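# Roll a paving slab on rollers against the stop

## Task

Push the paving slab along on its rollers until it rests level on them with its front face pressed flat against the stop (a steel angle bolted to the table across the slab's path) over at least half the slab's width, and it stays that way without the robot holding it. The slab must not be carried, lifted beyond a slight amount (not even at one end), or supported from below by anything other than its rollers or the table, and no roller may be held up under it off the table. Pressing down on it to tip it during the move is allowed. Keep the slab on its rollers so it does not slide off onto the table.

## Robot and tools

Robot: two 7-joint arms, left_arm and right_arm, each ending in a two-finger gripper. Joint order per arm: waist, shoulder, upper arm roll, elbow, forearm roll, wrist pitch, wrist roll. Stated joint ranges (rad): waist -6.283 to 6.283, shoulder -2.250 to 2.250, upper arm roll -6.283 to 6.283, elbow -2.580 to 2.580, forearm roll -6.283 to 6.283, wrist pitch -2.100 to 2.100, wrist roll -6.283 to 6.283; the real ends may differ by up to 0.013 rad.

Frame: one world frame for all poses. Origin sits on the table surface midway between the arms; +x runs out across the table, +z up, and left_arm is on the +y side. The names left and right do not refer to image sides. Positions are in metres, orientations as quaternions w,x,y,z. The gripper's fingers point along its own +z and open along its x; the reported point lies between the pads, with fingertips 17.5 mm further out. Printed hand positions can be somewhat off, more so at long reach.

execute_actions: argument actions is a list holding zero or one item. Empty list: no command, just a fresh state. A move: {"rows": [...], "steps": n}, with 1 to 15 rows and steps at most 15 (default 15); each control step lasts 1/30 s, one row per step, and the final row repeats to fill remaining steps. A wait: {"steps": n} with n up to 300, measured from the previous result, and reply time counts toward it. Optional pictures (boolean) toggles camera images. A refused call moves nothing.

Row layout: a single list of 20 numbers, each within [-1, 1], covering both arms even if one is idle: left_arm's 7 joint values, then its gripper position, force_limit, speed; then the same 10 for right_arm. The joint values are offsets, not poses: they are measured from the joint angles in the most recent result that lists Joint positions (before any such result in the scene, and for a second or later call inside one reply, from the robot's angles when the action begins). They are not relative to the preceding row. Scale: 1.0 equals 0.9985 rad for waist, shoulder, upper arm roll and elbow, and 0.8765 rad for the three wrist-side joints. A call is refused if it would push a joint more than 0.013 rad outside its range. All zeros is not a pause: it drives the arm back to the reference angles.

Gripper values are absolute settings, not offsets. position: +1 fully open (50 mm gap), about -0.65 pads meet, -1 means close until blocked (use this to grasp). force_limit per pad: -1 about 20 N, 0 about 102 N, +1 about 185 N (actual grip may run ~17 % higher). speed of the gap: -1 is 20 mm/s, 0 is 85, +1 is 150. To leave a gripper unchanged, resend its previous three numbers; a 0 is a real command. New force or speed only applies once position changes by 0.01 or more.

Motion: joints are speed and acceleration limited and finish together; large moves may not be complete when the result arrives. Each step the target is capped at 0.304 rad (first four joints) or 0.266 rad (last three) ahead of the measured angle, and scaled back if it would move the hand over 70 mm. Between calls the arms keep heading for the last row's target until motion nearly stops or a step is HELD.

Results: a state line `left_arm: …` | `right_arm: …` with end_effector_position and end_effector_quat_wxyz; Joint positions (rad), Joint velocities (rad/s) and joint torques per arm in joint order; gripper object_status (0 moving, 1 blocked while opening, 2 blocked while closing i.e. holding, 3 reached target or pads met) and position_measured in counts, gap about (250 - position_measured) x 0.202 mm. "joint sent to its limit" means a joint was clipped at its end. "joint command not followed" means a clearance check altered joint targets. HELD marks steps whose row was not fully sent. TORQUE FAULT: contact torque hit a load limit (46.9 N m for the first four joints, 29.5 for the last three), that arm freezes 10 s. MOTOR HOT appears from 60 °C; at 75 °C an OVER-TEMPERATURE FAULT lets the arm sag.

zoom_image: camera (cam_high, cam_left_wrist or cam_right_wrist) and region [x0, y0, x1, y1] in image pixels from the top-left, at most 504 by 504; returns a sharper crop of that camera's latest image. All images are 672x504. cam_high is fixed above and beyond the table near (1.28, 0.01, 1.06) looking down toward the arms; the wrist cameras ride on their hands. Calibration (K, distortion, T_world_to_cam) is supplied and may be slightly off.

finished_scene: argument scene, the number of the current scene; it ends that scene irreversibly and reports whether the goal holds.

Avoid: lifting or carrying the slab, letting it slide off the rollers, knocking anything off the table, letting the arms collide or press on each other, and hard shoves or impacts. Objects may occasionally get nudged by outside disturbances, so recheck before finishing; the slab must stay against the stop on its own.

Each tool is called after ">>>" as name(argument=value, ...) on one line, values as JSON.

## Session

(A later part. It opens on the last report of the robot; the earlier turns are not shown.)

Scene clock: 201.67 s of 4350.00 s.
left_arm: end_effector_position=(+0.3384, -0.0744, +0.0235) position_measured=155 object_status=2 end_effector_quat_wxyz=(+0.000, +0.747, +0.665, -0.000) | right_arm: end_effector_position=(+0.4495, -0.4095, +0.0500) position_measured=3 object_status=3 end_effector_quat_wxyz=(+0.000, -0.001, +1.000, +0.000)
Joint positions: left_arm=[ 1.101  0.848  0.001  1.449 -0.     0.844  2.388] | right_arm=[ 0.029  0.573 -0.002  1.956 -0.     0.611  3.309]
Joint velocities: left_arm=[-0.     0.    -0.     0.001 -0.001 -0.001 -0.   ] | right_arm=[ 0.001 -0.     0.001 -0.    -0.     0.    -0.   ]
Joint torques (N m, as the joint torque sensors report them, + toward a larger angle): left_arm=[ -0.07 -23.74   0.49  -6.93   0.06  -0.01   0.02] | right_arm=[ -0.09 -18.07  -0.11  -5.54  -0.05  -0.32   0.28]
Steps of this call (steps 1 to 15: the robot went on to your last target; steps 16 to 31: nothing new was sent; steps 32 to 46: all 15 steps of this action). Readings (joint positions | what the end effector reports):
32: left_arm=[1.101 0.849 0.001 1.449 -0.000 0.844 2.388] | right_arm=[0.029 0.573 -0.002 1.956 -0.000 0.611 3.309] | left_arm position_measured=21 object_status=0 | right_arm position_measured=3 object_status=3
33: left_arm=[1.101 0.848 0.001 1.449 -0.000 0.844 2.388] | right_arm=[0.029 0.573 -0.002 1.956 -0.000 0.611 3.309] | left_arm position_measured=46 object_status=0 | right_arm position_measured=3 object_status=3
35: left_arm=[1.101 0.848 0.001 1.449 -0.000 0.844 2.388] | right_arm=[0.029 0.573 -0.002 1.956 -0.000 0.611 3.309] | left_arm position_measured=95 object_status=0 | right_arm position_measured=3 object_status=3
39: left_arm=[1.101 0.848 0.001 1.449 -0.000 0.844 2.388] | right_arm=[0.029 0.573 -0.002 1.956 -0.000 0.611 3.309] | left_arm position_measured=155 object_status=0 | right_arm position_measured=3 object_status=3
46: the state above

>>> execute_actions(actions=[{"rows":[[-0.044,-0.048,0,0.107,0,-0.069,-0.006,-1,0.6,1, 0,0,0,0,0,0,0,1,0,1],[-0.044,-0.048,0,0.107,0,-0.069,-0.006,-1,0.6,1, 0,0,0,0,0,0,0,1,0,1],[-0.044,-0.048,0,0.107,0,-0.069,-0.006,-1,0.6,1, 0,0,0,0,0,0,0,1,0,1],[-0.044,-0.048,0,0.107,0,-0.069,-0.006,-1,0.6,1, 0,0,0,0,0,0,0,1,0,1],[-0.089,-0.094,0,0.214,0,-0.139,-0.013,-1,0.6,1, 0,0,0,0,0,0,0,1,0,1],[-0.089,-0.094,0,0.214,0,-0.139,-0.013,-1,0.6,1, 0,0,0,0,0,0,0,1,0,1],[-0.089,-0.094,0,0.214,0,-0.139,-0.013,-1,0.6,1, 0,0,0,0,0,0,0,1,0,1],[-0.089,-0.094,0,0.214,0,-0.139,-0.013,-1,0.6,1, 0,0,0,0,0,0,0,1,0,1],[-0.133,-0.139,0,0.321,0,-0.208,-0.019,-1,0.6,1, 0,0,0,0,0,0,0,1,0,1]],"steps":15}], pictures=false)

>>> execute_actions(actions=[{"steps":10}])

Scene clock: 206.70 s of 4350.00 s.
left_arm: end_effector_position=(+0.3387, +0.0236, +0.0243) position_measured=155 object_status=2 end_effector_quat_wxyz=(-0.001, +0.709, +0.705, +0.000) | right_arm: end_effector_position=(+0.4495, -0.4095, +0.0500) position_measured=3 object_status=3 end_effector_quat_wxyz=(+0.000, -0.001, +1.000, +0.000)
Joint positions: left_arm=[ 0.975  0.717 -0.001  1.757 -0.001  0.67   2.372] | right_arm=[ 0.029  0.573 -0.002  1.956 -0.     0.611  3.309]
Joint velocities: left_arm=[-0.114 -0.111 -0.002  0.319  0.    -0.179 -0.016] | right_arm=[-0.    -0.    -0.    -0.    -0.    -0.001 -0.   ]
Joint torques (N m, as the joint torque sensors report them, + toward a larger angle): left_arm=[  1.97 -20.56   1.61  -8.14   0.12  -0.66   0.1 ] | right_arm=[  0.19 -18.13   0.13  -5.52   0.12  -0.18   0.03]
Steps of this call (steps 1 to 15: the robot went on to your last target; steps 16 to 90: nothing new was sent; then 1.53 s passed at rest; steps 91 to 105: all 15 steps of this action). Readings (joint positions | what the end effector reports):
91: left_arm=[1.101 0.847 0.001 1.450 -0.000 0.844 2.388] | right_arm=[0.029 0.573 -0.002 1.956 -0.000 0.611 3.309] | left_arm position_measured=155 object_status=2 | right_arm position_measured=3 object_status=3
92: left_arm=[1.098 0.844 0.002 1.456 0.000 0.840 2.387] | right_arm=[0.029 0.573 -0.002 1.956 -0.000 0.611 3.309] | left_arm position_measured=155 object_status=2 | right_arm position_measured=3 object_status=3
94: left_arm=[1.086 0.830 0.003 1.483 0.001 0.825 2.386] | right_arm=[0.029 0.573 -0.002 1.956 -0.000 0.611 3.309] | left_arm position_measured=155 object_status=2 | right_arm position_measured=3 object_status=3
98: left_arm=[1.041 0.783 0.001 1.590 -0.000 0.764 2.381] | right_arm=[0.029 0.573 -0.002 1.956 -0.000 0.611 3.309] | left_arm position_measured=155 object_status=2 | right_arm position_measured=3 object_status=3
105: the state above

Scene clock: 207.03 s of 4350.00 s.
left_arm: end_effector_position=(+0.3381, +0.0270, +0.0252) position_measured=155 object_status=2 end_effector_quat_wxyz=(+0.000, +0.707, +0.707, -0.000) | right_arm: end_effector_position=(+0.4495, -0.4095, +0.0500) position_measured=3 object_status=3 end_effector_quat_wxyz=(+0.000, -0.001, +1.000, +0.000)
Joint positions: left_arm=[ 0.969  0.71   0.001  1.769 -0.     0.662  2.371] | right_arm=[ 0.029  0.573 -0.002  1.956 -0.     0.611  3.309]
Joint velocities: left_arm=[-0.003 -0.004 -0.     0.     0.     0.001 -0.   ] | right_arm=[ 0.     0.     0.001  0.    -0.    -0.001 -0.   ]
Joint torques (N m, as the joint torque sensors report them, + toward a larger angle): left_arm=[  0.53 -20.94   0.31  -6.24  -0.11  -0.29  -0.01] | right_arm=[  0.18 -17.96  -0.05  -5.87  -0.07  -0.05  -0.04]
Steps of this call (steps 1 to 10: the robot went on to your last target). Readings (joint positions | what the end effector reports):
1: left_arm=[0.972 0.714 -0.001 1.764 -0.001 0.665 2.371] | right_arm=[0.029 0.573 -0.002 1.956 -0.000 0.611 3.309] | left_arm position_measured=155 object_status=2 | right_arm position_measured=3 object_status=3
2: left_arm=[0.971 0.713 -0.001 1.767 -0.001 0.664 2.371] | right_arm=[0.029 0.573 -0.002 1.956 -0.000 0.611 3.309] | left_arm position_measured=155 object_status=2 | right_arm position_measured=3 object_status=3
4: left_arm=[0.970 0.712 0.000 1.769 -0.000 0.662 2.371] | right_arm=[0.029 0.573 -0.002 1.956 -0.000 0.611 3.309] | left_arm position_measured=155 object_status=2 | right_arm position_measured=3 object_status=3
8: left_arm=[0.969 0.710 0.001 1.769 -0.000 0.662 2.371] | right_arm=[0.029 0.573 -0.002 1.956 -0.000 0.611 3.309] | left_arm position_measured=155 object_status=2 | right_arm position_measured=3 object_status=3
10: the state above
camera_calibration (this result's frames):
cam_left_wrist: T_world_to_cam=[[-0.00472468, 0.99998, -0.0041086, -0.0233592], [0.998673, 0.00492916, 0.0512706, -0.313088], [0.0512898, -0.00386091, -0.998676, 0.174766], [0, 0, 0, 1]] pos_world=[0.303598, 0.0255767, 0.190491]
cam_right_wrist: T_world_to_cam=[[-0.999842, -0.0101967, 0.0145828, 0.438711], [-0.0106172, 0.999521, -0.0290544, 0.457966], [-0.0142796, -0.0292047, -0.999471, 0.205544], [0, 0, 0, 1]] pos_world=[0.446439, -0.447271, 0.212343]

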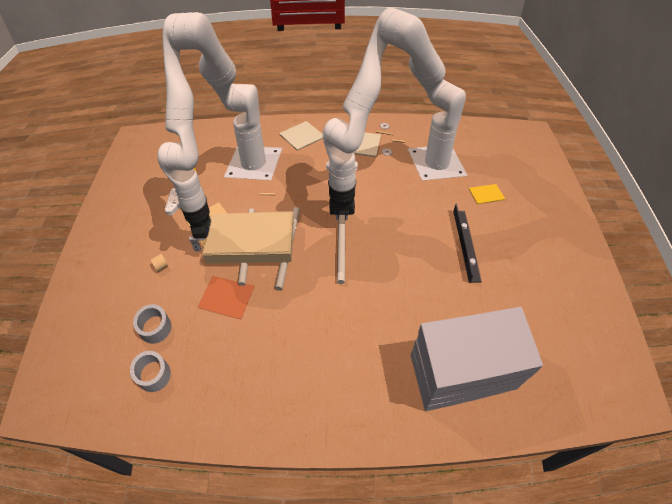

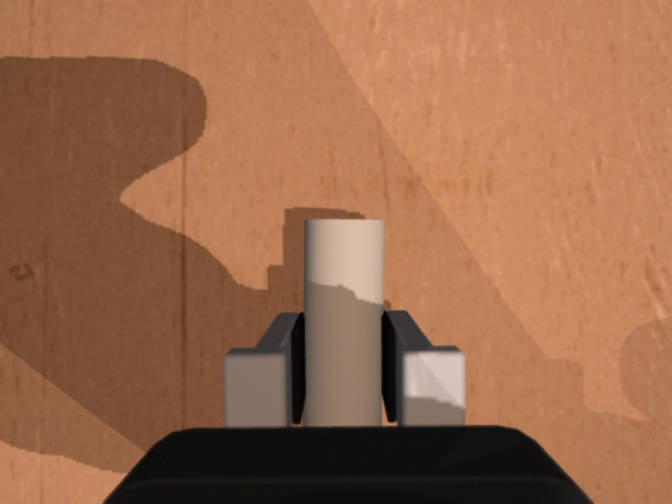

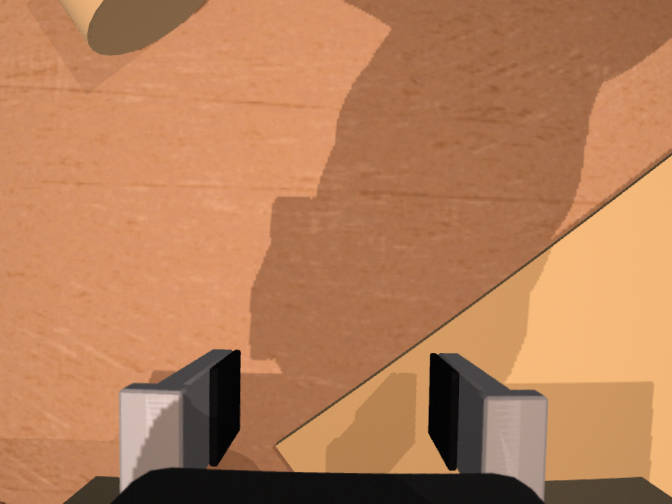

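>>> execute_actions(actions=[])

Scene clock: 213.20 s of 4350.00 s.
left_arm: end_effector_position=(+0.3383, +0.0270, +0.0254) position_measured=155 object_status=2 end_effector_quat_wxyz=(+0.000, +0.707, +0.707, -0.000) | right_arm: end_effector_position=(+0.4495, -0.4095, +0.0500) position_measured=3 object_status=3 end_effector_quat_wxyz=(+0.000, -0.001, +1.000, +0.000)
Joint positions: left_arm=[ 0.968  0.709  0.001  1.77  -0.     0.662  2.371] | right_arm=[ 0.029  0.573 -0.002  1.956 -0.     0.611  3.309]
Joint velocities: left_arm=[-0.     0.     0.001  0.001  0.     0.    -0.   ] | right_arm=[-0.  0. -0.  0. -0.  0.  0.]
Joint torques (N m, as the joint torque sensors report them, + toward a larger angle): left_arm=[  0.22 -20.83   0.48  -6.31   0.14  -0.17   0.16] | right_arm=[ -0.03 -18.08   0.34  -5.35  -0.31  -0.08   0.24]
Steps of this call (steps 1 to 30: the robot went on to your last target; steps 31 to 90: nothing new was sent; then 3.17 s passed at rest). Readings (joint positions | what the end effector reports):
1: left_arm=[0.969 0.709 0.001 1.769 -0.000 0.662 2.371] | right_arm=[0.029 0.573 -0.002 1.956 -0.000 0.611 3.309] | left_arm position_measured=155 object_status=2 | right_arm position_measured=3 object_status=3
2: left_arm=[0.969 0.709 0.001 1.769 -0.000 0.662 2.371] | right_arm=[0.029 0.573 -0.002 1.956 -0.000 0.611 3.309] | left_arm position_measured=155 object_status=2 | right_arm position_measured=3 object_status=3
4: left_arm=[0.968 0.709 0.001 1.769 -0.000 0.662 2.371] | right_arm=[0.029 0.573 -0.002 1.956 -0.000 0.611 3.309] | left_arm position_measured=155 object_status=2 | right_arm position_measured=3 object_status=3
8: left_arm=[0.968 0.709 0.001 1.770 -0.000 0.662 2.371] | right_arm=[0.029 0.573 -0.002 1.956 -0.000 0.611 3.309] | left_arm position_measured=155 object_status=2 | right_arm position_measured=3 object_status=3
90: the state above
All arms were judged still, so your last target was given up. Only a new action makes them travel on or press farther. Fingers that are still opening or closing keep moving.
camera_calibration (this result's frames):
cam_left_wrist: T_world_to_cam=[[-0.00502607, 0.999978, -0.00441357, -0.0232618], [0.998658, 0.00524687, 0.0515282, -0.31327], [0.0515502, -0.00414867, -0.998662, 0.174869], [0, 0, 0, 1]] pos_world=[0.303718, 0.0256304, 0.190675]
cam_right_wrist: T_world_to_cam=[[-0.999842, -0.0101966, 0.0145827, 0.438711], [-0.0106171, 0.999521, -0.0290543, 0.457966], [-0.0142795, -0.0292046, -0.999471, 0.205544], [0, 0, 0, 1]] pos_world=[0.446439, -0.447271, 0.212343]

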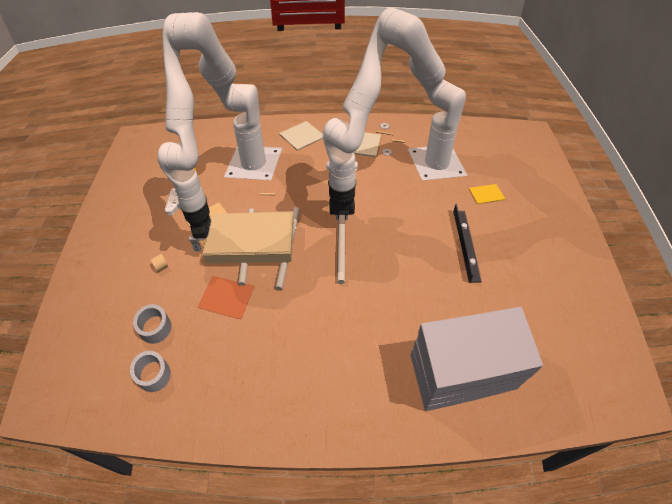

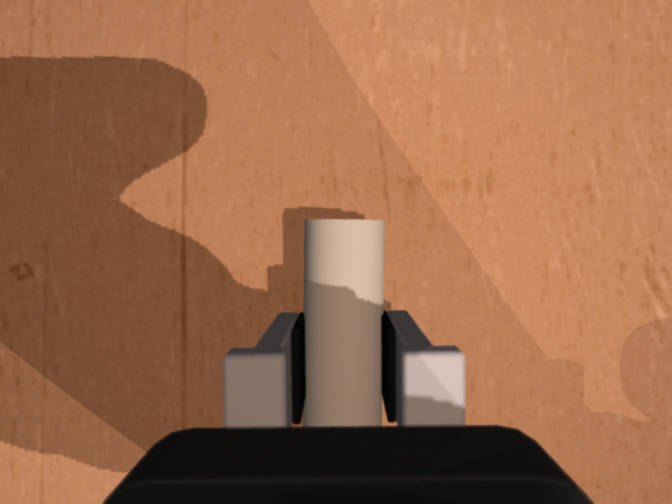

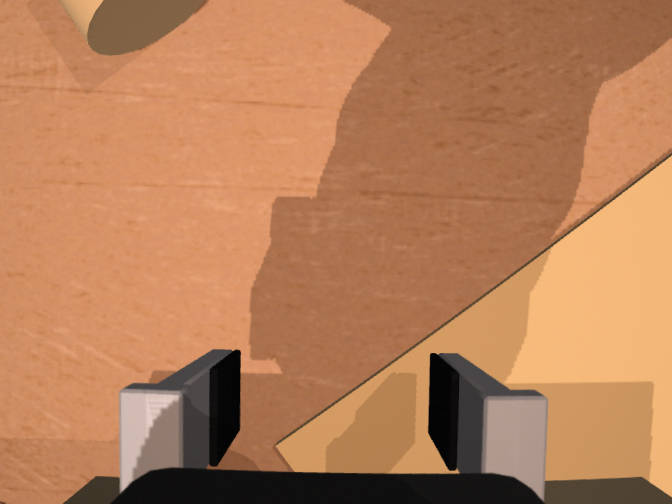

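>>> zoom_image(camera="cam_high", region=[130, 170, 390, 320])

Region (130, 170, 390, 320) of cam_high's 672x504 image, scaled by 1.938, with more detail than that image has; it fills the top 291 rows of this view, and the rest is white.

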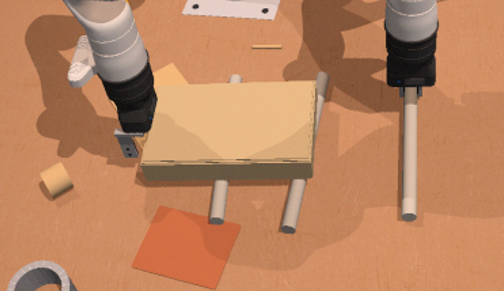

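>>> execute_actions(actions=[{"rows":[
[0,0,0,0,0,0,0,1,0,1,-0.006,-0.001,0,0.002,0,-0.001,-0.007,1,0,1],
[0,0,0,0,0,0,0,1,0,1,-0.012,-0.002,0,0.004,0,-0.002,-0.014,1,0,1],
[0,0,0,0,0,0,0,1,0,1,-0.018,-0.003,0,0.006,0,-0.003,-0.021,1,0,1],
[0,0,0,0,0,0,0,1,0,1,-0.024,-0.003,0,0.007,0,-0.004,-0.027,1,0,1],
[0,0,0,0,0,0,0,1,0,1,-0.029,-0.004,0,0.008,0,-0.004,-0.033,1,0,1],
[0,0,0,0,0,0,0,1,0,1,-0.033,-0.004,0,0.009,0,-0.005,-0.038,1,0,1],
[0,0,0,0,0,0,0,1,0,1,-0.037,-0.005,0,0.010,0,-0.005,-0.042,1,0,1],
[0,0,0,0,0,0,0,1,0,1,-0.041,-0.005,0,0.011,0,-0.006,-0.047,1,0,1],
[0,0,0,0,0,0,0,1,0,1,-0.044,-0.005,0,0.012,0,-0.006,-0.050,1,0,1],
[0,-0.04,0,-0.024,0,0.07,0,1,0,1,-0.047,-0.006,0,0.013,0,-0.007,-0.054,1,0,1],
[0,-0.08,0,-0.048,0,0.14,0,1,0,1,-0.050,-0.006,0,0.013,0,-0.007,-0.057,1,0,1],
[0,-0.12,0,-0.07,0,0.21,0,1,0,1,-0.053,-0.006,0,0.014,0,-0.007,-0.060,1,0,1],
[0,-0.15,0,-0.09,0,0.27,0,1,0,1,-0.056,-0.006,0,0.014,0,-0.007,-0.064,1,0,1],
[0,-0.17,0,-0.10,0,0.31,0,1,0,1,-0.059,-0.006,0,0.014,0,-0.007,-0.067,1,0,1],
[0,-0.19,0,-0.113,0,0.346,0,1,0,1,-0.061,-0.006,0,0.014,0,-0.007,-0.070,1,0,1]]}])

Scene clock: 227.33 s of 4350.00 s.
left_arm: end_effector_position=(+0.3421, +0.0232, +0.0740) position_measured=3 object_status=3 end_effector_quat_wxyz=(+0.004, +0.707, +0.707, -0.000) | right_arm: end_effector_position=(+0.4493, -0.3870, +0.0500) position_measured=3 object_status=3 end_effector_quat_wxyz=(-0.001, -0.000, +1.000, +0.000)
Joint positions: left_arm=[ 0.968  0.626  0.001  1.723 -0.     0.784  2.371] | right_arm=[-0.026  0.567 -0.001  1.97   0.     0.605  3.253]
Joint velocities: left_arm=[-0.    -0.723  0.001 -0.452 -0.001  1.179  0.   ] | right_arm=[-0.083 -0.    -0.01   0.007 -0.007  0.001 -0.088]
Joint torques (N m, as the joint torque sensors report them, + toward a larger angle): left_arm=[  0.24 -19.73   0.43  -6.39  -0.04   0.25   0.14] | right_arm=[  0.33 -17.24   0.05  -6.14  -0.49  -0.11   0.07]
Steps of this call (steps 1 to 90: nothing new was sent; then 10.63 s passed at rest; steps 91 to 105: all 15 steps of this action). Readings (joint positions | what the end effector reports):
91: left_arm=[0.968 0.709 0.001 1.770 -0.000 0.662 2.371] | right_arm=[0.028 0.573 -0.001 1.956 -0.000 0.611 3.309] | left_arm position_measured=137 object_status=0 | right_arm position_measured=3 object_status=3
92: left_arm=[0.968 0.709 0.001 1.769 -0.000 0.662 2.371] | right_arm=[0.025 0.572 -0.001 1.957 0.000 0.611 3.306] | left_arm position_measured=113 object_status=0 | right_arm position_measured=3 object_status=3
94: left_arm=[0.968 0.709 0.001 1.769 -0.000 0.662 2.371] | right_arm=[0.015 0.571 -0.001 1.960 0.000 0.610 3.296] | left_arm position_measured=63 object_status=0 | right_arm position_measured=3 object_status=3
98: left_arm=[0.968 0.709 0.001 1.769 -0.000 0.662 2.371] | right_arm=[-0.004 0.569 -0.002 1.965 -0.000 0.607 3.276] | left_arm position_measured=3 object_status=0 | right_arm position_measured=3 object_status=3
105: the state above
camera_calibration (this result's frames):
cam_left_wrist: T_world_to_cam=[[-0.00510665, 0.999942, -0.00947616, -0.0188573], [0.998382, 0.00563492, 0.0565853, -0.319846], [0.0566354, -0.00917187, -0.998353, 0.221498], [0, 0, 0, 1]] pos_world=[0.306688, 0.0226901, 0.239053]
cam_right_wrist: T_world_to_cam=[[-0.999823, -0.00913671, 0.0164683, 0.438992], [-0.00961778, 0.999522, -0.029373, 0.435076], [-0.0161921, -0.0295262, -0.999433, 0.206873], [0, 0, 0, 1]] pos_world=[0.446449, -0.424749, 0.212305]

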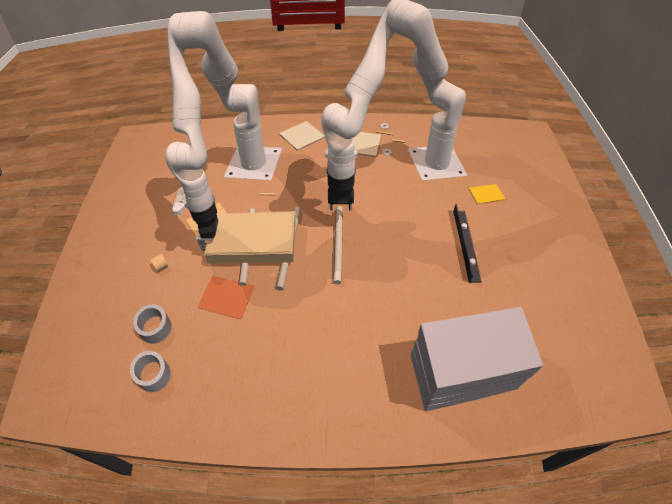

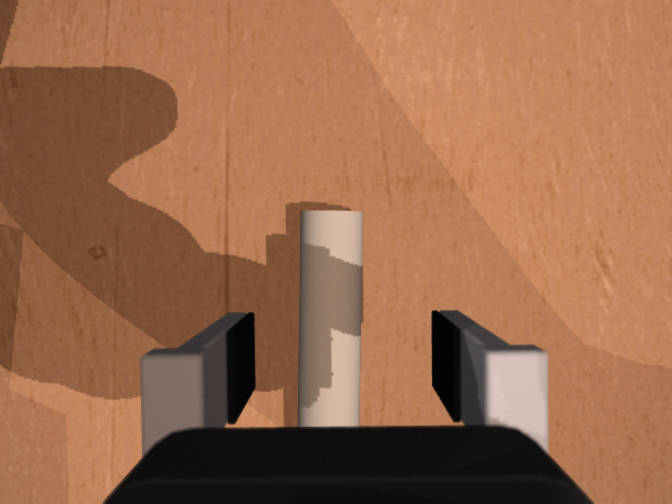

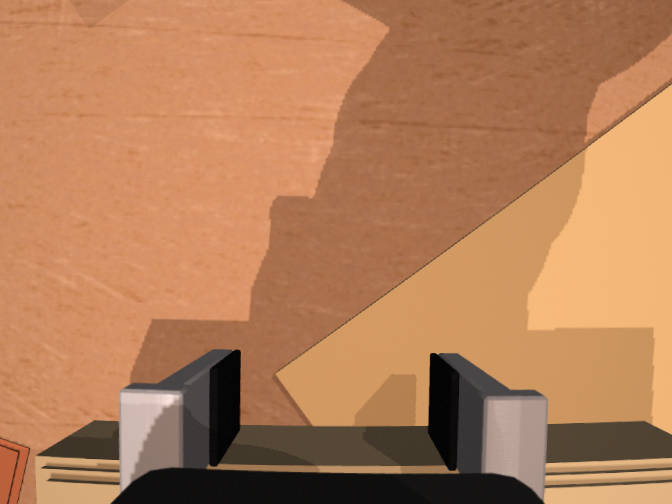

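>>> execute_actions(actions=[{"rows":[
[0,-0.107,0,-0.066,0,0.206,0,1,0,1,-0.009,-0.002,0,0.004,0,-0.003,-0.010,1,0,1],
[-0.03,-0.107,0,-0.066,0,0.206,-0.034,1,0,1,-0.013,-0.002,0,0.005,0,-0.003,-0.015,1,0,1],
[-0.06,-0.107,0,-0.066,0,0.206,-0.068,1,0,1,-0.017,-0.003,0,0.006,0,-0.004,-0.019,1,0,1],
[-0.09,-0.107,0,-0.066,0,0.206,-0.10,1,0,1,-0.021,-0.003,0,0.007,0,-0.004,-0.024,1,0,1],
[-0.12,-0.107,0,-0.066,0,0.206,-0.137,1,0,1,-0.026,-0.003,0,0.008,0,-0.005,-0.029,1,0,1],
[-0.15,-0.107,0,-0.066,0,0.206,-0.17,1,0,1,-0.030,-0.004,0,0.008,0,-0.005,-0.034,1,0,1],
[-0.18,-0.107,0,-0.066,0,0.206,-0.205,1,0,1,-0.034,-0.004,0,0.009,0,-0.006,-0.039,1,0,1],
[-0.21,-0.107,0,-0.066,0,0.206,-0.24,1,0,1,-0.039,-0.004,0,0.010,0,-0.006,-0.044,1,0,1],
[-0.24,-0.107,0,-0.066,0,0.206,-0.273,1,0,1,-0.043,-0.004,0,0.010,0,-0.007,-0.049,1,0,1],
[-0.27,-0.107,0,-0.066,0,0.206,-0.308,1,0,1,-0.047,-0.005,0,0.011,0,-0.007,-0.054,1,0,1],
[-0.27,-0.107,0,-0.066,0,0.206,-0.308,1,0,1,-0.051,-0.005,0,0.011,0,-0.008,-0.058,1,0,1],
[-0.27,-0.107,0,-0.066,0,0.206,-0.308,1,0,1,-0.056,-0.005,0,0.012,0,-0.008,-0.063,1,0,1],
[-0.27,-0.107,0,-0.066,0,0.206,-0.308,1,0,1,-0.060,-0.005,0,0.012,0,-0.009,-0.068,1,0,1],
[-0.27,-0.107,0,-0.066,0,0.206,-0.308,1,0,1,-0.064,-0.005,0,0.013,0,-0.009,-0.073,1,0,1],
[-0.27,-0.107,0,-0.066,0,0.206,-0.308,1,0,1,-0.068,-0.005,0,0.013,0,-0.009,-0.077,1,0,1]]}])

Scene clock: 231.73 s of 4350.00 s.
left_arm: end_effector_position=(+0.4186, +0.1184, +0.1402) position_measured=3 object_status=3 end_effector_quat_wxyz=(-0.000, +0.708, +0.706, +0.001) | right_arm: end_effector_position=(+0.4491, -0.3630, +0.0498) position_measured=3 object_status=3 end_effector_quat_wxyz=(-0.000, -0.000, +1.000, +0.000)
Joint positions: left_arm=[ 0.712  0.519 -0.002  1.657 -0.001  0.965  2.11 ] | right_arm=[-0.086  0.563 -0.001  1.982  0.     0.598  3.193]
Joint velocities: left_arm=[-0.225 -0.    -0.01   0.002 -0.002  0.001 -0.271] | right_arm=[-0.121 -0.001 -0.     0.014 -0.    -0.007 -0.124]
Joint torques (N m, as the joint torque sensors report them, + toward a larger angle): left_arm=[  3.78 -19.02   2.76  -7.77   0.51  -0.11  -0.1 ] | right_arm=[ -0.15 -17.74   0.04  -5.11  -0.09  -0.1    0.35]
Steps of this call (steps 1 to 30: the robot went on to your last target; steps 31 to 90: nothing new was sent; then 0.90 s passed at rest; steps 91 to 105: all 15 steps of this action). Readings (joint positions | what the end effector reports):
91: left_arm=[0.968 0.519 0.001 1.657 -0.000 0.965 2.371] | right_arm=[-0.032 0.567 -0.001 1.971 0.000 0.605 3.247] | left_arm position_measured=3 object_status=3 | right_arm position_measured=3 object_status=3
92: left_arm=[0.967 0.519 0.001 1.657 0.000 0.965 2.370] | right_arm=[-0.035 0.566 -0.001 1.972 0.000 0.604 3.245] | left_arm position_measured=3 object_status=3 | right_arm position_measured=3 object_status=3
94: left_arm=[0.948 0.519 0.004 1.657 0.001 0.965 2.354] | right_arm=[-0.041 0.565 -0.001 1.975 0.000 0.603 3.239] | left_arm position_measured=3 object_status=3 | right_arm position_measured=3 object_status=3
98: left_arm=[0.859 0.519 0.002 1.657 0.000 0.965 2.267] | right_arm=[-0.056 0.564 0.000 1.978 0.001 0.601 3.223] | left_arm position_measured=3 object_status=3 | right_arm position_measured=3 object_status=3
105: the state above
camera_calibration (this result's frames):
cam_left_wrist: T_world_to_cam=[[-0.00177607, 0.999997, -0.00167783, -0.115489], [0.998598, 0.00186236, 0.0529099, -0.399645], [0.0529129, -0.00158151, -0.998598, 0.284793], [0, 0, 0, 1]] pos_world=[0.38381, 0.116684, 0.305345]
cam_right_wrist: T_world_to_cam=[[-0.999826, -0.00897035, 0.0163284, 0.439108], [-0.00945343, 0.999513, -0.0297527, 0.411019], [-0.0160535, -0.0299019, -0.999424, 0.207193], [0, 0, 0, 1]] pos_world=[0.446244, -0.400684, 0.212133]

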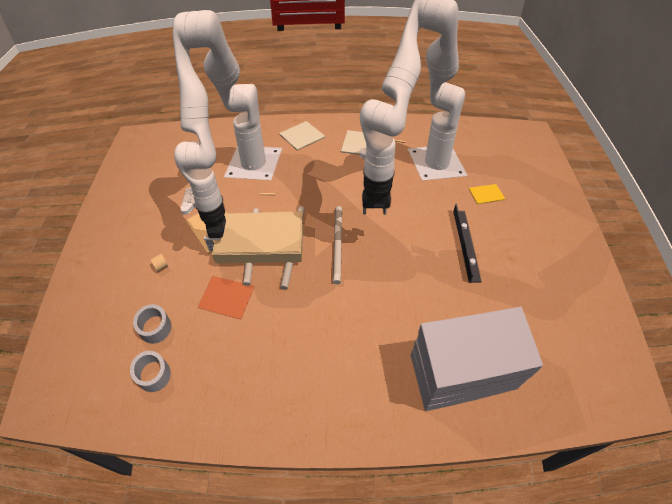

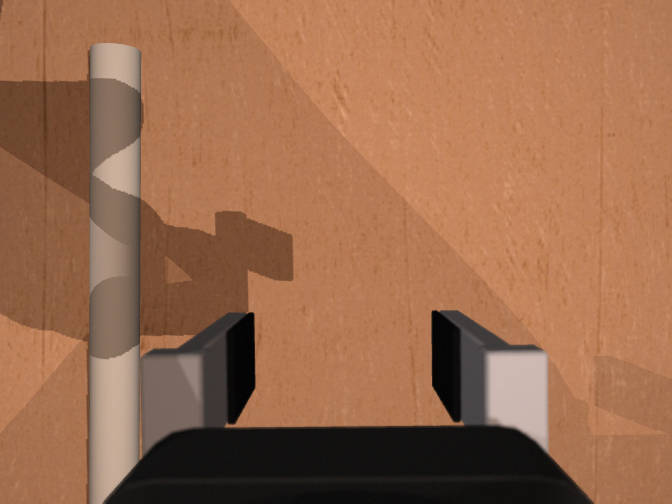

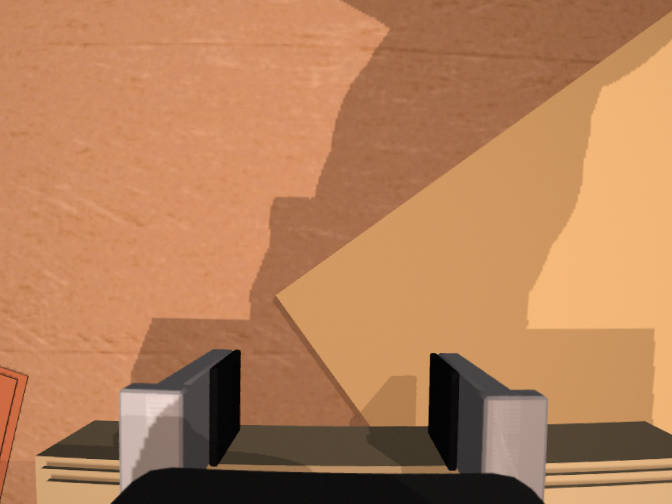

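>>> execute_actions(actions=[{"rows":[
[-0.014,0,0,0,0,0,-0.01,1,0,1,-0.012,-0.002,0,0.003,0,-0.002,-0.013,1,0,1],
[-0.014,0,0,0,0,0,-0.01,1,0,1,-0.016,-0.002,0,0.003,0,-0.002,-0.018,1,0,1],
[-0.014,0,0,0,0,0,-0.01,1,0,1,-0.021,-0.003,0,0.004,0,-0.003,-0.023,1,0,1],
[-0.014,0,0,0,0,0,-0.01,1,0,1,-0.026,-0.003,0,0.004,0,-0.003,-0.029,1,0,1],
[-0.014,0,0,0,0,0,-0.01,1,0,1,-0.031,-0.003,0,0.005,0,-0.003,-0.035,1,0,1],
[-0.014,0,0,0,0,0,-0.01,1,0,1,-0.037,-0.003,0,0.005,0,-0.004,-0.041,1,0,1],
[-0.014,0,0,0,0,0,-0.01,1,0,1,-0.042,-0.004,0,0.005,0,-0.004,-0.047,1,0,1],
[-0.014,0,0,0,0,0,-0.01,1,0,1,-0.047,-0.004,0,0.006,0,-0.004,-0.053,1,0,1],
[-0.014,0,0,0,0,0,-0.01,1,0,1,-0.053,-0.004,0,0.006,0,-0.004,-0.059,1,0,1],
[-0.014,0,0,0,0,0,-0.01,1,0,1,-0.058,-0.004,0,0.006,0,-0.005,-0.065,1,0,1],
[-0.014,0,0,0,0,0,-0.01,1,0,1,-0.063,-0.004,0,0.007,0,-0.005,-0.071,1,0,1],
[-0.014,0,0,0,0,0,-0.01,1,0,1,-0.069,-0.004,0,0.007,0,-0.005,-0.077,1,0,1],
[-0.014,0,0,0,0,0,-0.01,1,0,1,-0.074,-0.004,0,0.007,0,-0.005,-0.083,1,0,1],
[-0.014,0,0,0,0,0,-0.01,1,0,1,-0.079,-0.004,0,0.007,0,-0.005,-0.089,1,0,1],
[-0.014,0,0,0,0,0,-0.01,1,0,1,-0.084,-0.004,0,0.007,0,-0.005,-0.094,1,0,1]]}], pictures=false)

Scene clock: 236.50 s of 4350.00 s.
left_arm: end_effector_position=(+0.4222, +0.1237, +0.1402) position_measured=3 object_status=3 end_effector_quat_wxyz=(-0.000, +0.707, +0.708, +0.001) | right_arm: end_effector_position=(+0.4495, -0.3338, +0.0501) position_measured=3 object_status=3 end_effector_quat_wxyz=(+0.000, -0.000, +1.000, -0.000)
Joint positions: left_arm=[ 0.698  0.519 -0.002  1.657 -0.001  0.965  2.101] | right_arm=[-0.159  0.559 -0.     1.989  0.001  0.594  3.12 ]
Joint velocities: left_arm=[-0.     0.     0.     0.     0.     0.001 -0.001] | right_arm=[-0.153 -0.    -0.     0.003  0.    -0.    -0.153]
Joint torques (N m, as the joint torque sensors report them, + toward a larger angle): left_arm=[  0.44 -19.01   0.62  -7.92   0.09  -0.08   0.22] | right_arm=[ -0.18 -17.82  -0.02  -5.71  -0.11  -0.11   0.36]
Steps of this call (steps 1 to 30: the robot went on to your last target; steps 31 to 90: nothing new was sent; then 1.27 s passed at rest; steps 91 to 105: all 15 steps of this action). Readings (joint positions | what the end effector reports):
91: left_arm=[0.699 0.519 0.000 1.657 -0.000 0.965 2.101] | right_arm=[-0.095 0.562 -0.001 1.983 0.000 0.597 3.185] | left_arm position_measured=3 object_status=3 | right_arm position_measured=3 object_status=3
92: left_arm=[0.698 0.519 -0.001 1.657 -0.001 0.965 2.101] | right_arm=[-0.097 0.561 -0.000 1.984 0.001 0.597 3.183] | left_arm position_measured=3 object_status=3 | right_arm position_measured=3 object_status=3
94: left_arm=[0.698 0.519 -0.002 1.657 -0.001 0.965 2.101] | right_arm=[-0.105 0.560 -0.000 1.985 0.001 0.596 3.176] | left_arm position_measured=3 object_status=3 | right_arm position_measured=3 object_status=3
98: left_arm=[0.698 0.519 -0.003 1.657 -0.001 0.965 2.101] | right_arm=[-0.122 0.559 0.001 1.987 0.002 0.595 3.157] | left_arm position_measured=3 object_status=3 | right_arm position_measured=3 object_status=3
105: the state above

>>> execute_actions(actions=[{"rows":[
[0,0,0,0,0,0,0,1,0,1,-0.015,0,0,0,0,0,-0.016,1,0,1],
[0,0,0,0,0,0,0,1,0,1,-0.020,0,0,0,0,0,-0.021,1,0,1],
[0,0,0,0,0,0,0,1,0,1,-0.025,0,0,0,0,0,-0.027,1,0,1],
[0,0,0,0,0,0,0,1,0,1,-0.030,0,0,0,0,0,-0.033,1,0,1],
[0,0,0,0,0,0,0,1,0,1,-0.035,0,0,0,0,0,-0.039,1,0,1],
[0,0,0,0,0,0,0,1,0,1,-0.040,0,0,0,0,0,-0.045,1,0,1],
[0,0,0,0,0,0,0,1,0,1,-0.045,0,0,0,0,0,-0.051,1,0,1],
[0,0,0,0,0,0,0,1,0,1,-0.050,0,0,0,0,0,-0.056,1,0,1],
[0,0,0,0,0,0,0,1,0,1,-0.055,0,0,0,0,0,-0.062,1,0,1],
[0,0,0,0,0,0,0,1,0,1,-0.060,0,0,0,0,0,-0.068,1,0,1],
[0,0,0,0,0,0,0,1,0,1,-0.065,0,0,0,0,0,-0.074,1,0,1],
[0,0,0,0,0,0,0,1,0,1,-0.070,0,0,0,0,0,-0.080,1,0,1],
[0,0,0,0,0,0,0,1,0,1,-0.075,0,0,0,0,0,-0.086,1,0,1],
[0,0,0,0,0,0,0,1,0,1,-0.081,0,0,0,0,0,-0.092,1,0,1],
[0,0,0,0,0,0,0,1,0,1,-0.086,0,0,0,0,0,-0.097,1,0,1]]}])

Scene clock: 247.40 s of 4350.00 s.
left_arm: end_effector_position=(+0.4222, +0.1237, +0.1402) position_measured=3 object_status=3 end_effector_quat_wxyz=(-0.000, +0.707, +0.708, +0.001) | right_arm: end_effector_position=(+0.4497, -0.3041, +0.0501) position_measured=3 object_status=3 end_effector_quat_wxyz=(+0.000, -0.000, +1.000, -0.000)
Joint positions: left_arm=[ 0.698  0.519 -0.002  1.657 -0.001  0.965  2.101] | right_arm=[-0.234  0.559  0.     1.989  0.001  0.594  3.045]
Joint velocities: left_arm=[-0.    -0.    -0.    -0.     0.     0.002 -0.   ] | right_arm=[-0.158  0.001  0.002 -0.002  0.002 -0.002 -0.149]
Joint torques (N m, as the joint torque sensors report them, + toward a larger angle): left_arm=[  0.41 -19.08   0.27  -7.9   -0.09  -0.16   0.12] | right_arm=[ -0.63 -17.92  -0.07  -5.42  -0.37  -0.21   0.02]
Steps of this call (steps 1 to 30: the robot went on to your last target; steps 31 to 90: nothing new was sent; then 7.40 s passed at rest; steps 91 to 105: all 15 steps of this action). Readings (joint positions | what the end effector reports):
91: left_arm=[0.698 0.519 -0.002 1.657 -0.001 0.965 2.101] | right_arm=[-0.171 0.559 -0.000 1.989 0.001 0.593 3.110] | left_arm position_measured=3 object_status=3 | right_arm position_measured=3 object_status=3
92: left_arm=[0.698 0.519 -0.002 1.657 -0.001 0.965 2.101] | right_arm=[-0.174 0.559 -0.000 1.989 0.001 0.594 3.108] | left_arm position_measured=3 object_status=3 | right_arm position_measured=3 object_status=3
94: left_arm=[0.698 0.519 -0.002 1.657 -0.001 0.965 2.101] | right_arm=[-0.182 0.559 -0.000 1.989 0.001 0.594 3.100] | left_arm position_measured=3 object_status=3 | right_arm position_measured=3 object_status=3
98: left_arm=[0.698 0.519 -0.002 1.657 -0.001 0.965 2.101] | right_arm=[-0.199 0.559 0.001 1.989 0.002 0.594 3.081] | left_arm position_measured=3 object_status=3 | right_arm position_measured=3 object_status=3
105: the state above
camera_calibration (this result's frames):
cam_left_wrist: T_world_to_cam=[[-0.00699121, 0.999974, -0.0016673, -0.118598], [0.998575, 0.00706963, 0.0528999, -0.403908], [0.0529104, -0.00129509, -0.998598, 0.284576], [0, 0, 0, 1]] pos_world=[0.387447, 0.121819, 0.305346]
cam_right_wrist: T_world_to_cam=[[-0.999843, -0.00930844, 0.0150785, 0.440179], [-0.00976634, 0.999484, -0.0305838, 0.352374], [-0.014786, -0.0307263, -0.999418, 0.208505], [0, 0, 0, 1]] pos_world=[0.446634, -0.341689, 0.212523]

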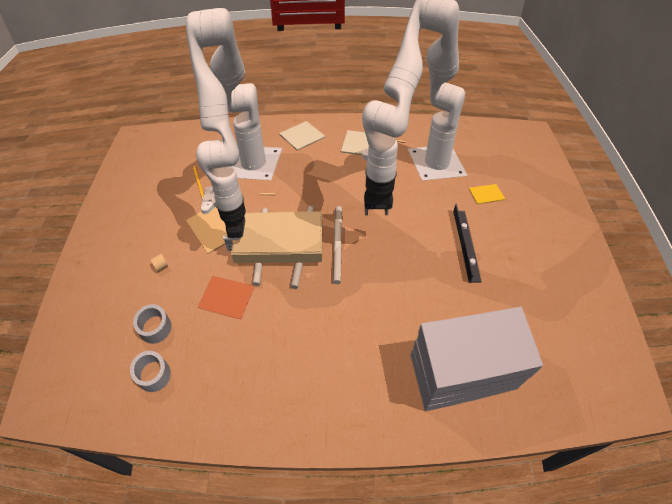

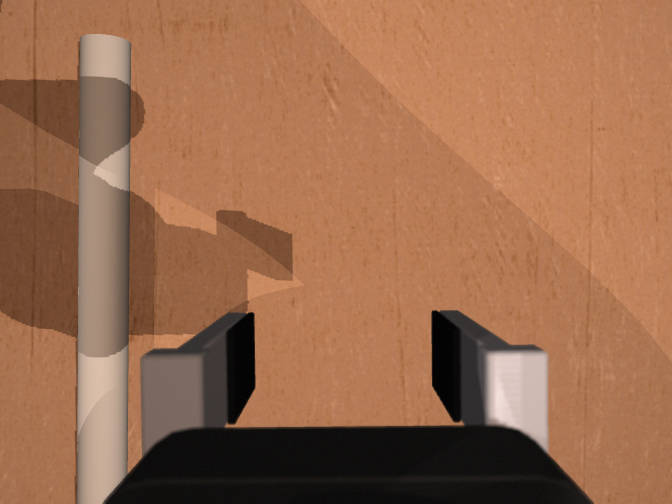

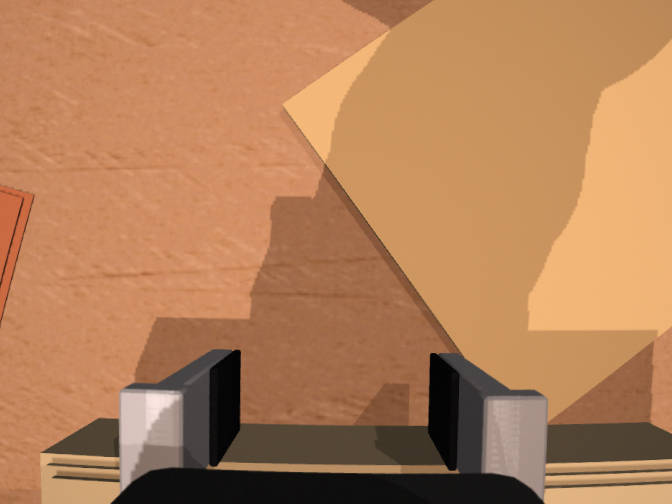

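>>> zoom_image(camera="cam_high", region=[200, 190, 400, 300])

>>> execute_actions(actions=[{"rows":[
[0,0,0,0,0,0,0,1,0,1,-0.014,0,0,0,0,0,-0.014,1,0,1],
[0,0,0,0,0,0,0,1,0,1,-0.018,0,0,0,0,0,-0.018,1,0,1],
[0,0,0,0,0,0,0,1,0,1,-0.022,0,0,0,0,0,-0.023,1,0,1],
[0,0,0,0,0,0,0,1,0,1,-0.026,0,0,-0.001,0,0,-0.028,1,0,1],
[0,0,0,0,0,0,0,1,0,1,-0.030,0,0,-0.001,0,0,-0.032,1,0,1],
[0,0,0,0,0,0,0,1,0,1,-0.034,0.001,0,-0.002,0,0.001,-0.037,1,0,1],
[0,0,0,0,0,0,0,1,0,1,-0.038,0.001,0,-0.002,0,0.001,-0.041,1,0,1],
[0,0,0,0,0,0,0,1,0,1,-0.042,0.001,0,-0.003,0,0.001,-0.046,1,0,1],
[0,0,0,0,0,0,0,1,0,1,-0.046,0.001,0,-0.003,0,0.002,-0.050,1,0,1],
[0,0,0,0,0,0,0,1,0,1,-0.050,0.002,0,-0.004,0,0.002,-0.055,1,0,1],
[0,0,0,0,0,0,0,1,0,1,-0.054,0.002,0,-0.004,0,0.002,-0.060,1,0,1],
[0,0,0,0,0,0,0,1,0,1,-0.058,0.002,0,-0.005,0,0.002,-0.064,1,0,1],
[0,0,0,0,0,0,0,1,0,1,-0.062,0.002,0,-0.005,0,0.003,-0.069,1,0,1],
[0,0,0,0,0,0,0,1,0,1,-0.066,0.002,0,-0.005,0,0.003,-0.073,1,0,1],
[0,0,0,0,0,0,0,1,0,1,-0.070,0.002,0,-0.005,0,0.003,-0.078,1,0,1]]}])

Region (200, 190, 400, 300) of cam_high's 672x504 image, scaled by 2.520, with more detail than that image has; it fills the top 277 rows of this view, and the rest is white.

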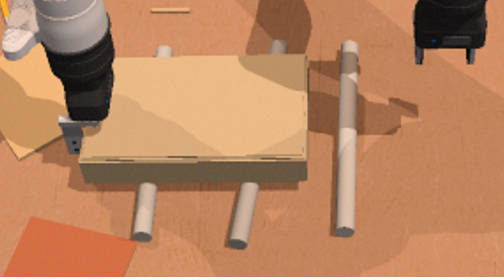

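Scene clock: 251.90 s of 4350.00 s.
left_arm: end_effector_position=(+0.4222, +0.1237, +0.1402) position_measured=3 object_status=3 end_effector_quat_wxyz=(-0.000, +0.707, +0.708, +0.001) | right_arm: end_effector_position=(+0.4497, -0.2795, +0.0502) position_measured=3 object_status=3 end_effector_quat_wxyz=(+0.000, -0.001, +1.000, -0.000)
Joint positions: left_arm=[ 0.698  0.519 -0.002  1.657 -0.001  0.965  2.101] | right_arm=[-0.296  0.561  0.001  1.984  0.001  0.596  2.984]
Joint velocities: left_arm=[ 0.    -0.    -0.001 -0.    -0.    -0.001  0.   ] | right_arm=[-0.121 -0.    -0.002 -0.006 -0.     0.004 -0.119]
Joint torques (N m, as the joint torque sensors report them, + toward a larger angle): left_arm=[  0.06 -19.02   0.19  -7.91  -0.11  -0.15   0.05] | right_arm=[ -0.91 -17.76  -0.21  -5.22  -0.27   0.37   0.19]
Steps of this call (steps 1 to 30: the robot went on to your last target; steps 31 to 90: nothing new was sent; then 1.00 s passed at rest; steps 91 to 105: all 15 steps of this action). Readings (joint positions | what the end effector reports):
91: left_arm=[0.698 0.519 -0.002 1.657 -0.001 0.965 2.101] | right_arm=[-0.246 0.559 -0.000 1.989 0.001 0.594 3.035] | left_arm position_measured=3 object_status=3 | right_arm position_measured=3 object_status=3
92: left_arm=[0.698 0.519 -0.002 1.657 -0.001 0.965 2.101] | right_arm=[-0.248 0.559 0.000 1.989 0.001 0.594 3.033] | left_arm position_measured=3 object_status=3 | right_arm position_measured=3 object_status=3
94: left_arm=[0.698 0.519 -0.002 1.657 -0.001 0.965 2.101] | right_arm=[-0.255 0.559 0.000 1.989 0.001 0.594 3.028] | left_arm position_measured=3 object_status=3 | right_arm position_measured=3 object_status=3
98: left_arm=[0.698 0.519 -0.002 1.657 -0.001 0.965 2.101] | right_arm=[-0.269 0.559 0.002 1.988 0.002 0.594 3.012] | left_arm position_measured=3 object_status=3 | right_arm position_measured=3 object_status=3
105: the state above
camera_calibration (this result's frames):
cam_left_wrist: T_world_to_cam=[[-0.00699111, 0.999974, -0.00166911, -0.118596], [0.998575, 0.00706963, 0.0529026, -0.40391], [0.052913, -0.00129689, -0.998598, 0.284575], [0, 0, 0, 1]] pos_world=[0.387448, 0.121818, 0.305346]
cam_right_wrist: T_world_to_cam=[[-0.999843, -0.0101699, 0.0144823, 0.440251], [-0.0106132, 0.999467, -0.0308735, 0.328134], [-0.0141606, -0.0310224, -0.999418, 0.20897], [0, 0, 0, 1]] pos_world=[0.446624, -0.316999, 0.212603]

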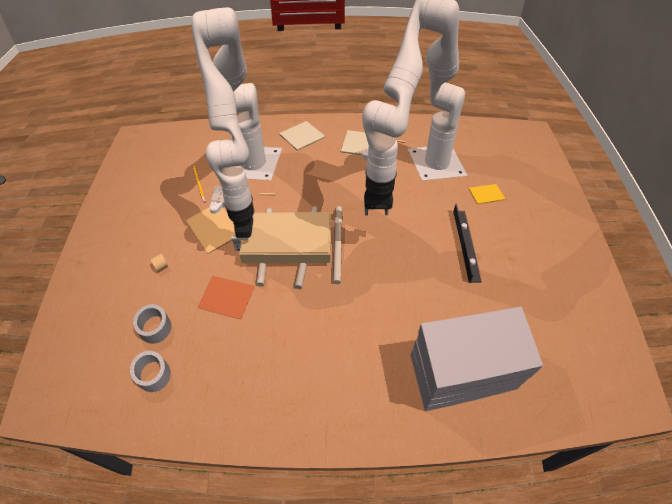

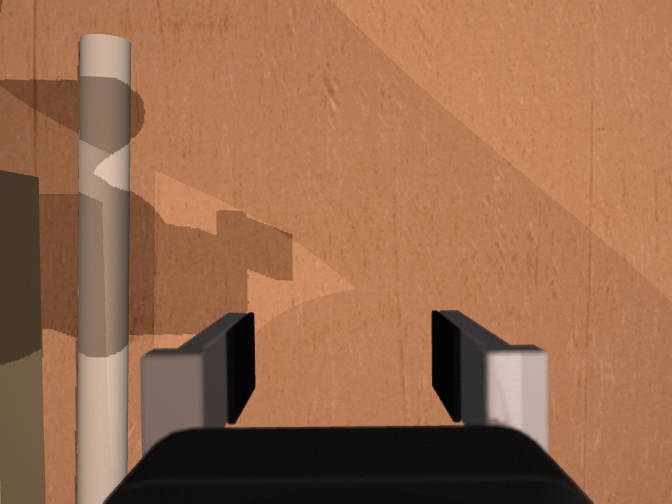

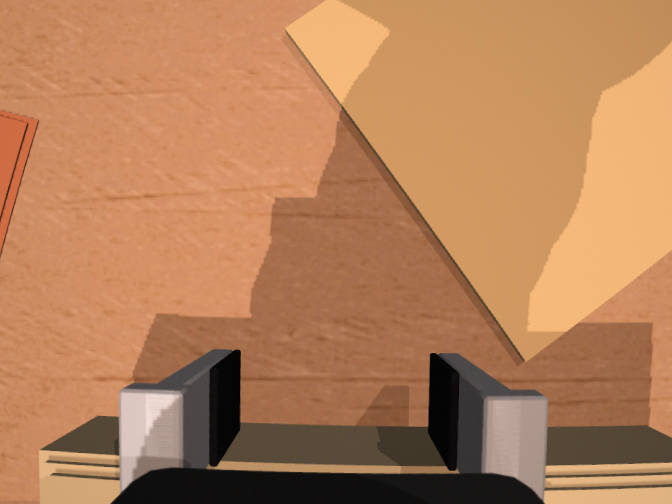

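>>> execute_actions(actions=[{"rows":[
[0,0,0,0,0,0,0,1,0,1,-0.012,0.001,0,-0.003,0,0.002,-0.013,1,0,1],
[0,0,0,0,0,0,0,1,0,1,-0.016,0.001,0,-0.004,0,0.002,-0.018,1,0,1],
[0,0,0,0,0,0,0,1,0,1,-0.020,0.002,0,-0.004,0,0.003,-0.023,1,0,1],
[0,0,0,0,0,0,0,1,0,1,-0.025,0.002,0,-0.005,0,0.003,-0.028,1,0,1],
[0,0,0,0,0,0,0,1,0,1,-0.029,0.002,0,-0.006,0,0.004,-0.033,1,0,1],
[0,0,0,0,0,0,0,1,0,1,-0.033,0.003,0,-0.006,0,0.004,-0.038,1,0,1],
[0,0,0,0,0,0,0,1,0,1,-0.038,0.003,0,-0.007,0,0.005,-0.043,1,0,1],
[0,0,0,0,0,0,0,1,0,1,-0.042,0.003,0,-0.008,0,0.005,-0.048,1,0,1],
[0,0,0,0,0,0,0,1,0,1,-0.046,0.004,0,-0.008,0,0.006,-0.053,1,0,1],
[0,0,0,0,0,0,0,1,0,1,-0.051,0.004,0,-0.009,0,0.006,-0.058,1,0,1],
[0,0,0,0,0,0,0,1,0,1,-0.055,0.004,0,-0.010,0,0.007,-0.063,1,0,1],
[0,0,0,0,0,0,0,1,0,1,-0.059,0.005,0,-0.011,0,0.007,-0.068,1,0,1],
[0,0,0,0,0,0,0,1,0,1,-0.064,0.005,0,-0.011,0,0.008,-0.073,1,0,1],
[0,0,0,0,0,0,0,1,0,1,-0.068,0.005,0,-0.012,0,0.008,-0.078,1,0,1],
[0,0,0,0,0,0,0,1,0,1,-0.072,0.005,0,-0.012,0,0.009,-0.082,1,0,1]]}])

Scene clock: 255.93 s of 4350.00 s.
left_arm: end_effector_position=(+0.4222, +0.1237, +0.1402) position_measured=3 object_status=3 end_effector_quat_wxyz=(-0.000, +0.707, +0.708, +0.001) | right_arm: end_effector_position=(+0.4498, -0.2538, +0.0503) position_measured=3 object_status=3 end_effector_quat_wxyz=(+0.000, -0.000, +1.000, -0.001)
Joint positions: left_arm=[ 0.698  0.519 -0.002  1.657 -0.001  0.965  2.101] | right_arm=[-0.36   0.565  0.001  1.973  0.002  0.603  2.92 ]
Joint velocities: left_arm=[ 0.    -0.    -0.    -0.001 -0.     0.002 -0.   ] | right_arm=[-0.125  0.002 -0.001 -0.015 -0.001  0.013 -0.125]
Joint torques (N m, as the joint torque sensors report them, + toward a larger angle): left_arm=[ -0.01 -18.99   0.35  -8.09  -0.16   0.     0.08] | right_arm=[ -0.48 -18.03   0.05  -6.04   0.08  -0.17   0.29]
Steps of this call (steps 1 to 15: the robot went on to your last target; steps 16 to 90: nothing new was sent; then 0.53 s passed at rest; steps 91 to 105: all 15 steps of this action). Readings (joint positions | what the end effector reports):
91: left_arm=[0.698 0.519 -0.002 1.657 -0.001 0.965 2.101] | right_arm=[-0.305 0.561 0.000 1.984 0.001 0.596 2.976] | left_arm position_measured=3 object_status=3 | right_arm position_measured=3 object_status=3
92: left_arm=[0.698 0.519 -0.002 1.657 -0.001 0.965 2.101] | right_arm=[-0.308 0.561 0.001 1.983 0.001 0.597 2.974] | left_arm position_measured=3 object_status=3 | right_arm position_measured=3 object_status=3
94: left_arm=[0.698 0.519 -0.002 1.657 -0.001 0.965 2.101] | right_arm=[-0.314 0.562 0.001 1.981 0.002 0.598 2.967] | left_arm position_measured=3 object_status=3 | right_arm position_measured=3 object_status=3
98: left_arm=[0.698 0.519 -0.002 1.657 -0.001 0.965 2.101] | right_arm=[-0.329 0.563 0.002 1.978 0.002 0.600 2.950] | left_arm position_measured=3 object_status=3 | right_arm position_measured=3 object_status=3
105: the state above
camera_calibration (this result's frames):
cam_left_wrist: T_world_to_cam=[[-0.00699114, 0.999974, -0.00167079, -0.118595], [0.998575, 0.00706975, 0.052905, -0.403912], [0.0529154, -0.00129854, -0.998598, 0.284574], [0, 0, 0, 1]] pos_world=[0.387449, 0.121817, 0.305346]
cam_right_wrist: T_world_to_cam=[[-0.999854, -0.00901272, 0.0145, 0.440883], [-0.00946335, 0.999465, -0.0313154, 0.301979], [-0.01421, -0.031448, -0.999404, 0.209785], [0, 0, 0, 1]] pos_world=[0.446657, -0.291246, 0.212723]

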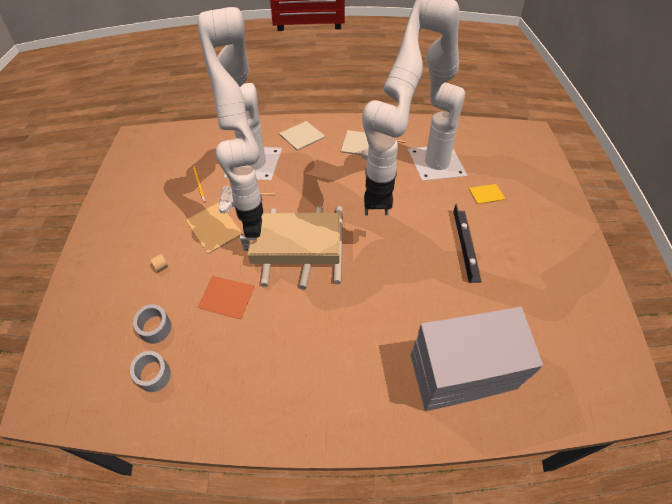

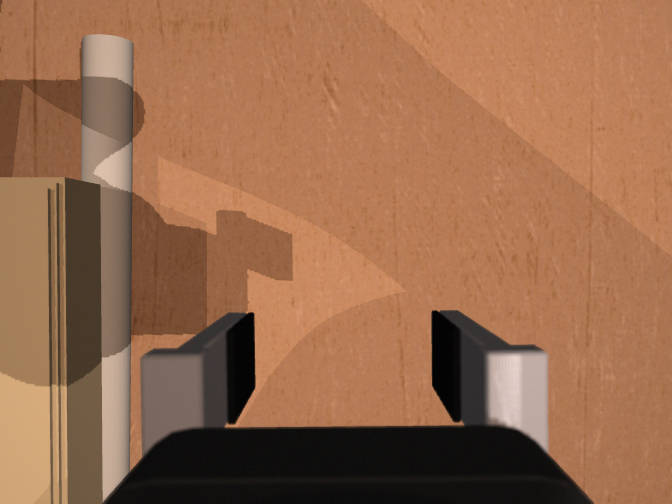

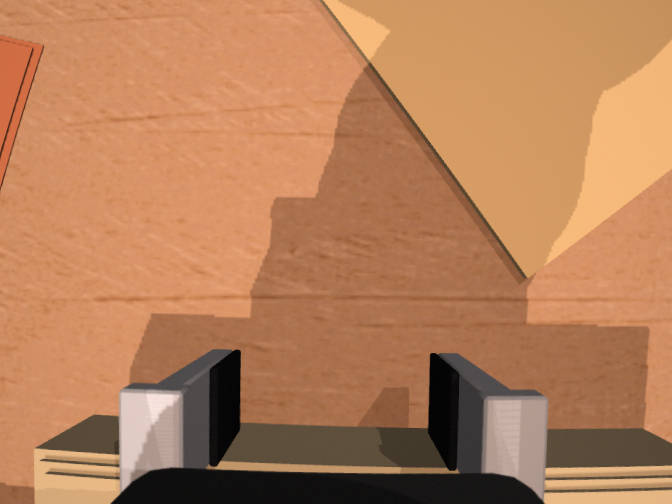

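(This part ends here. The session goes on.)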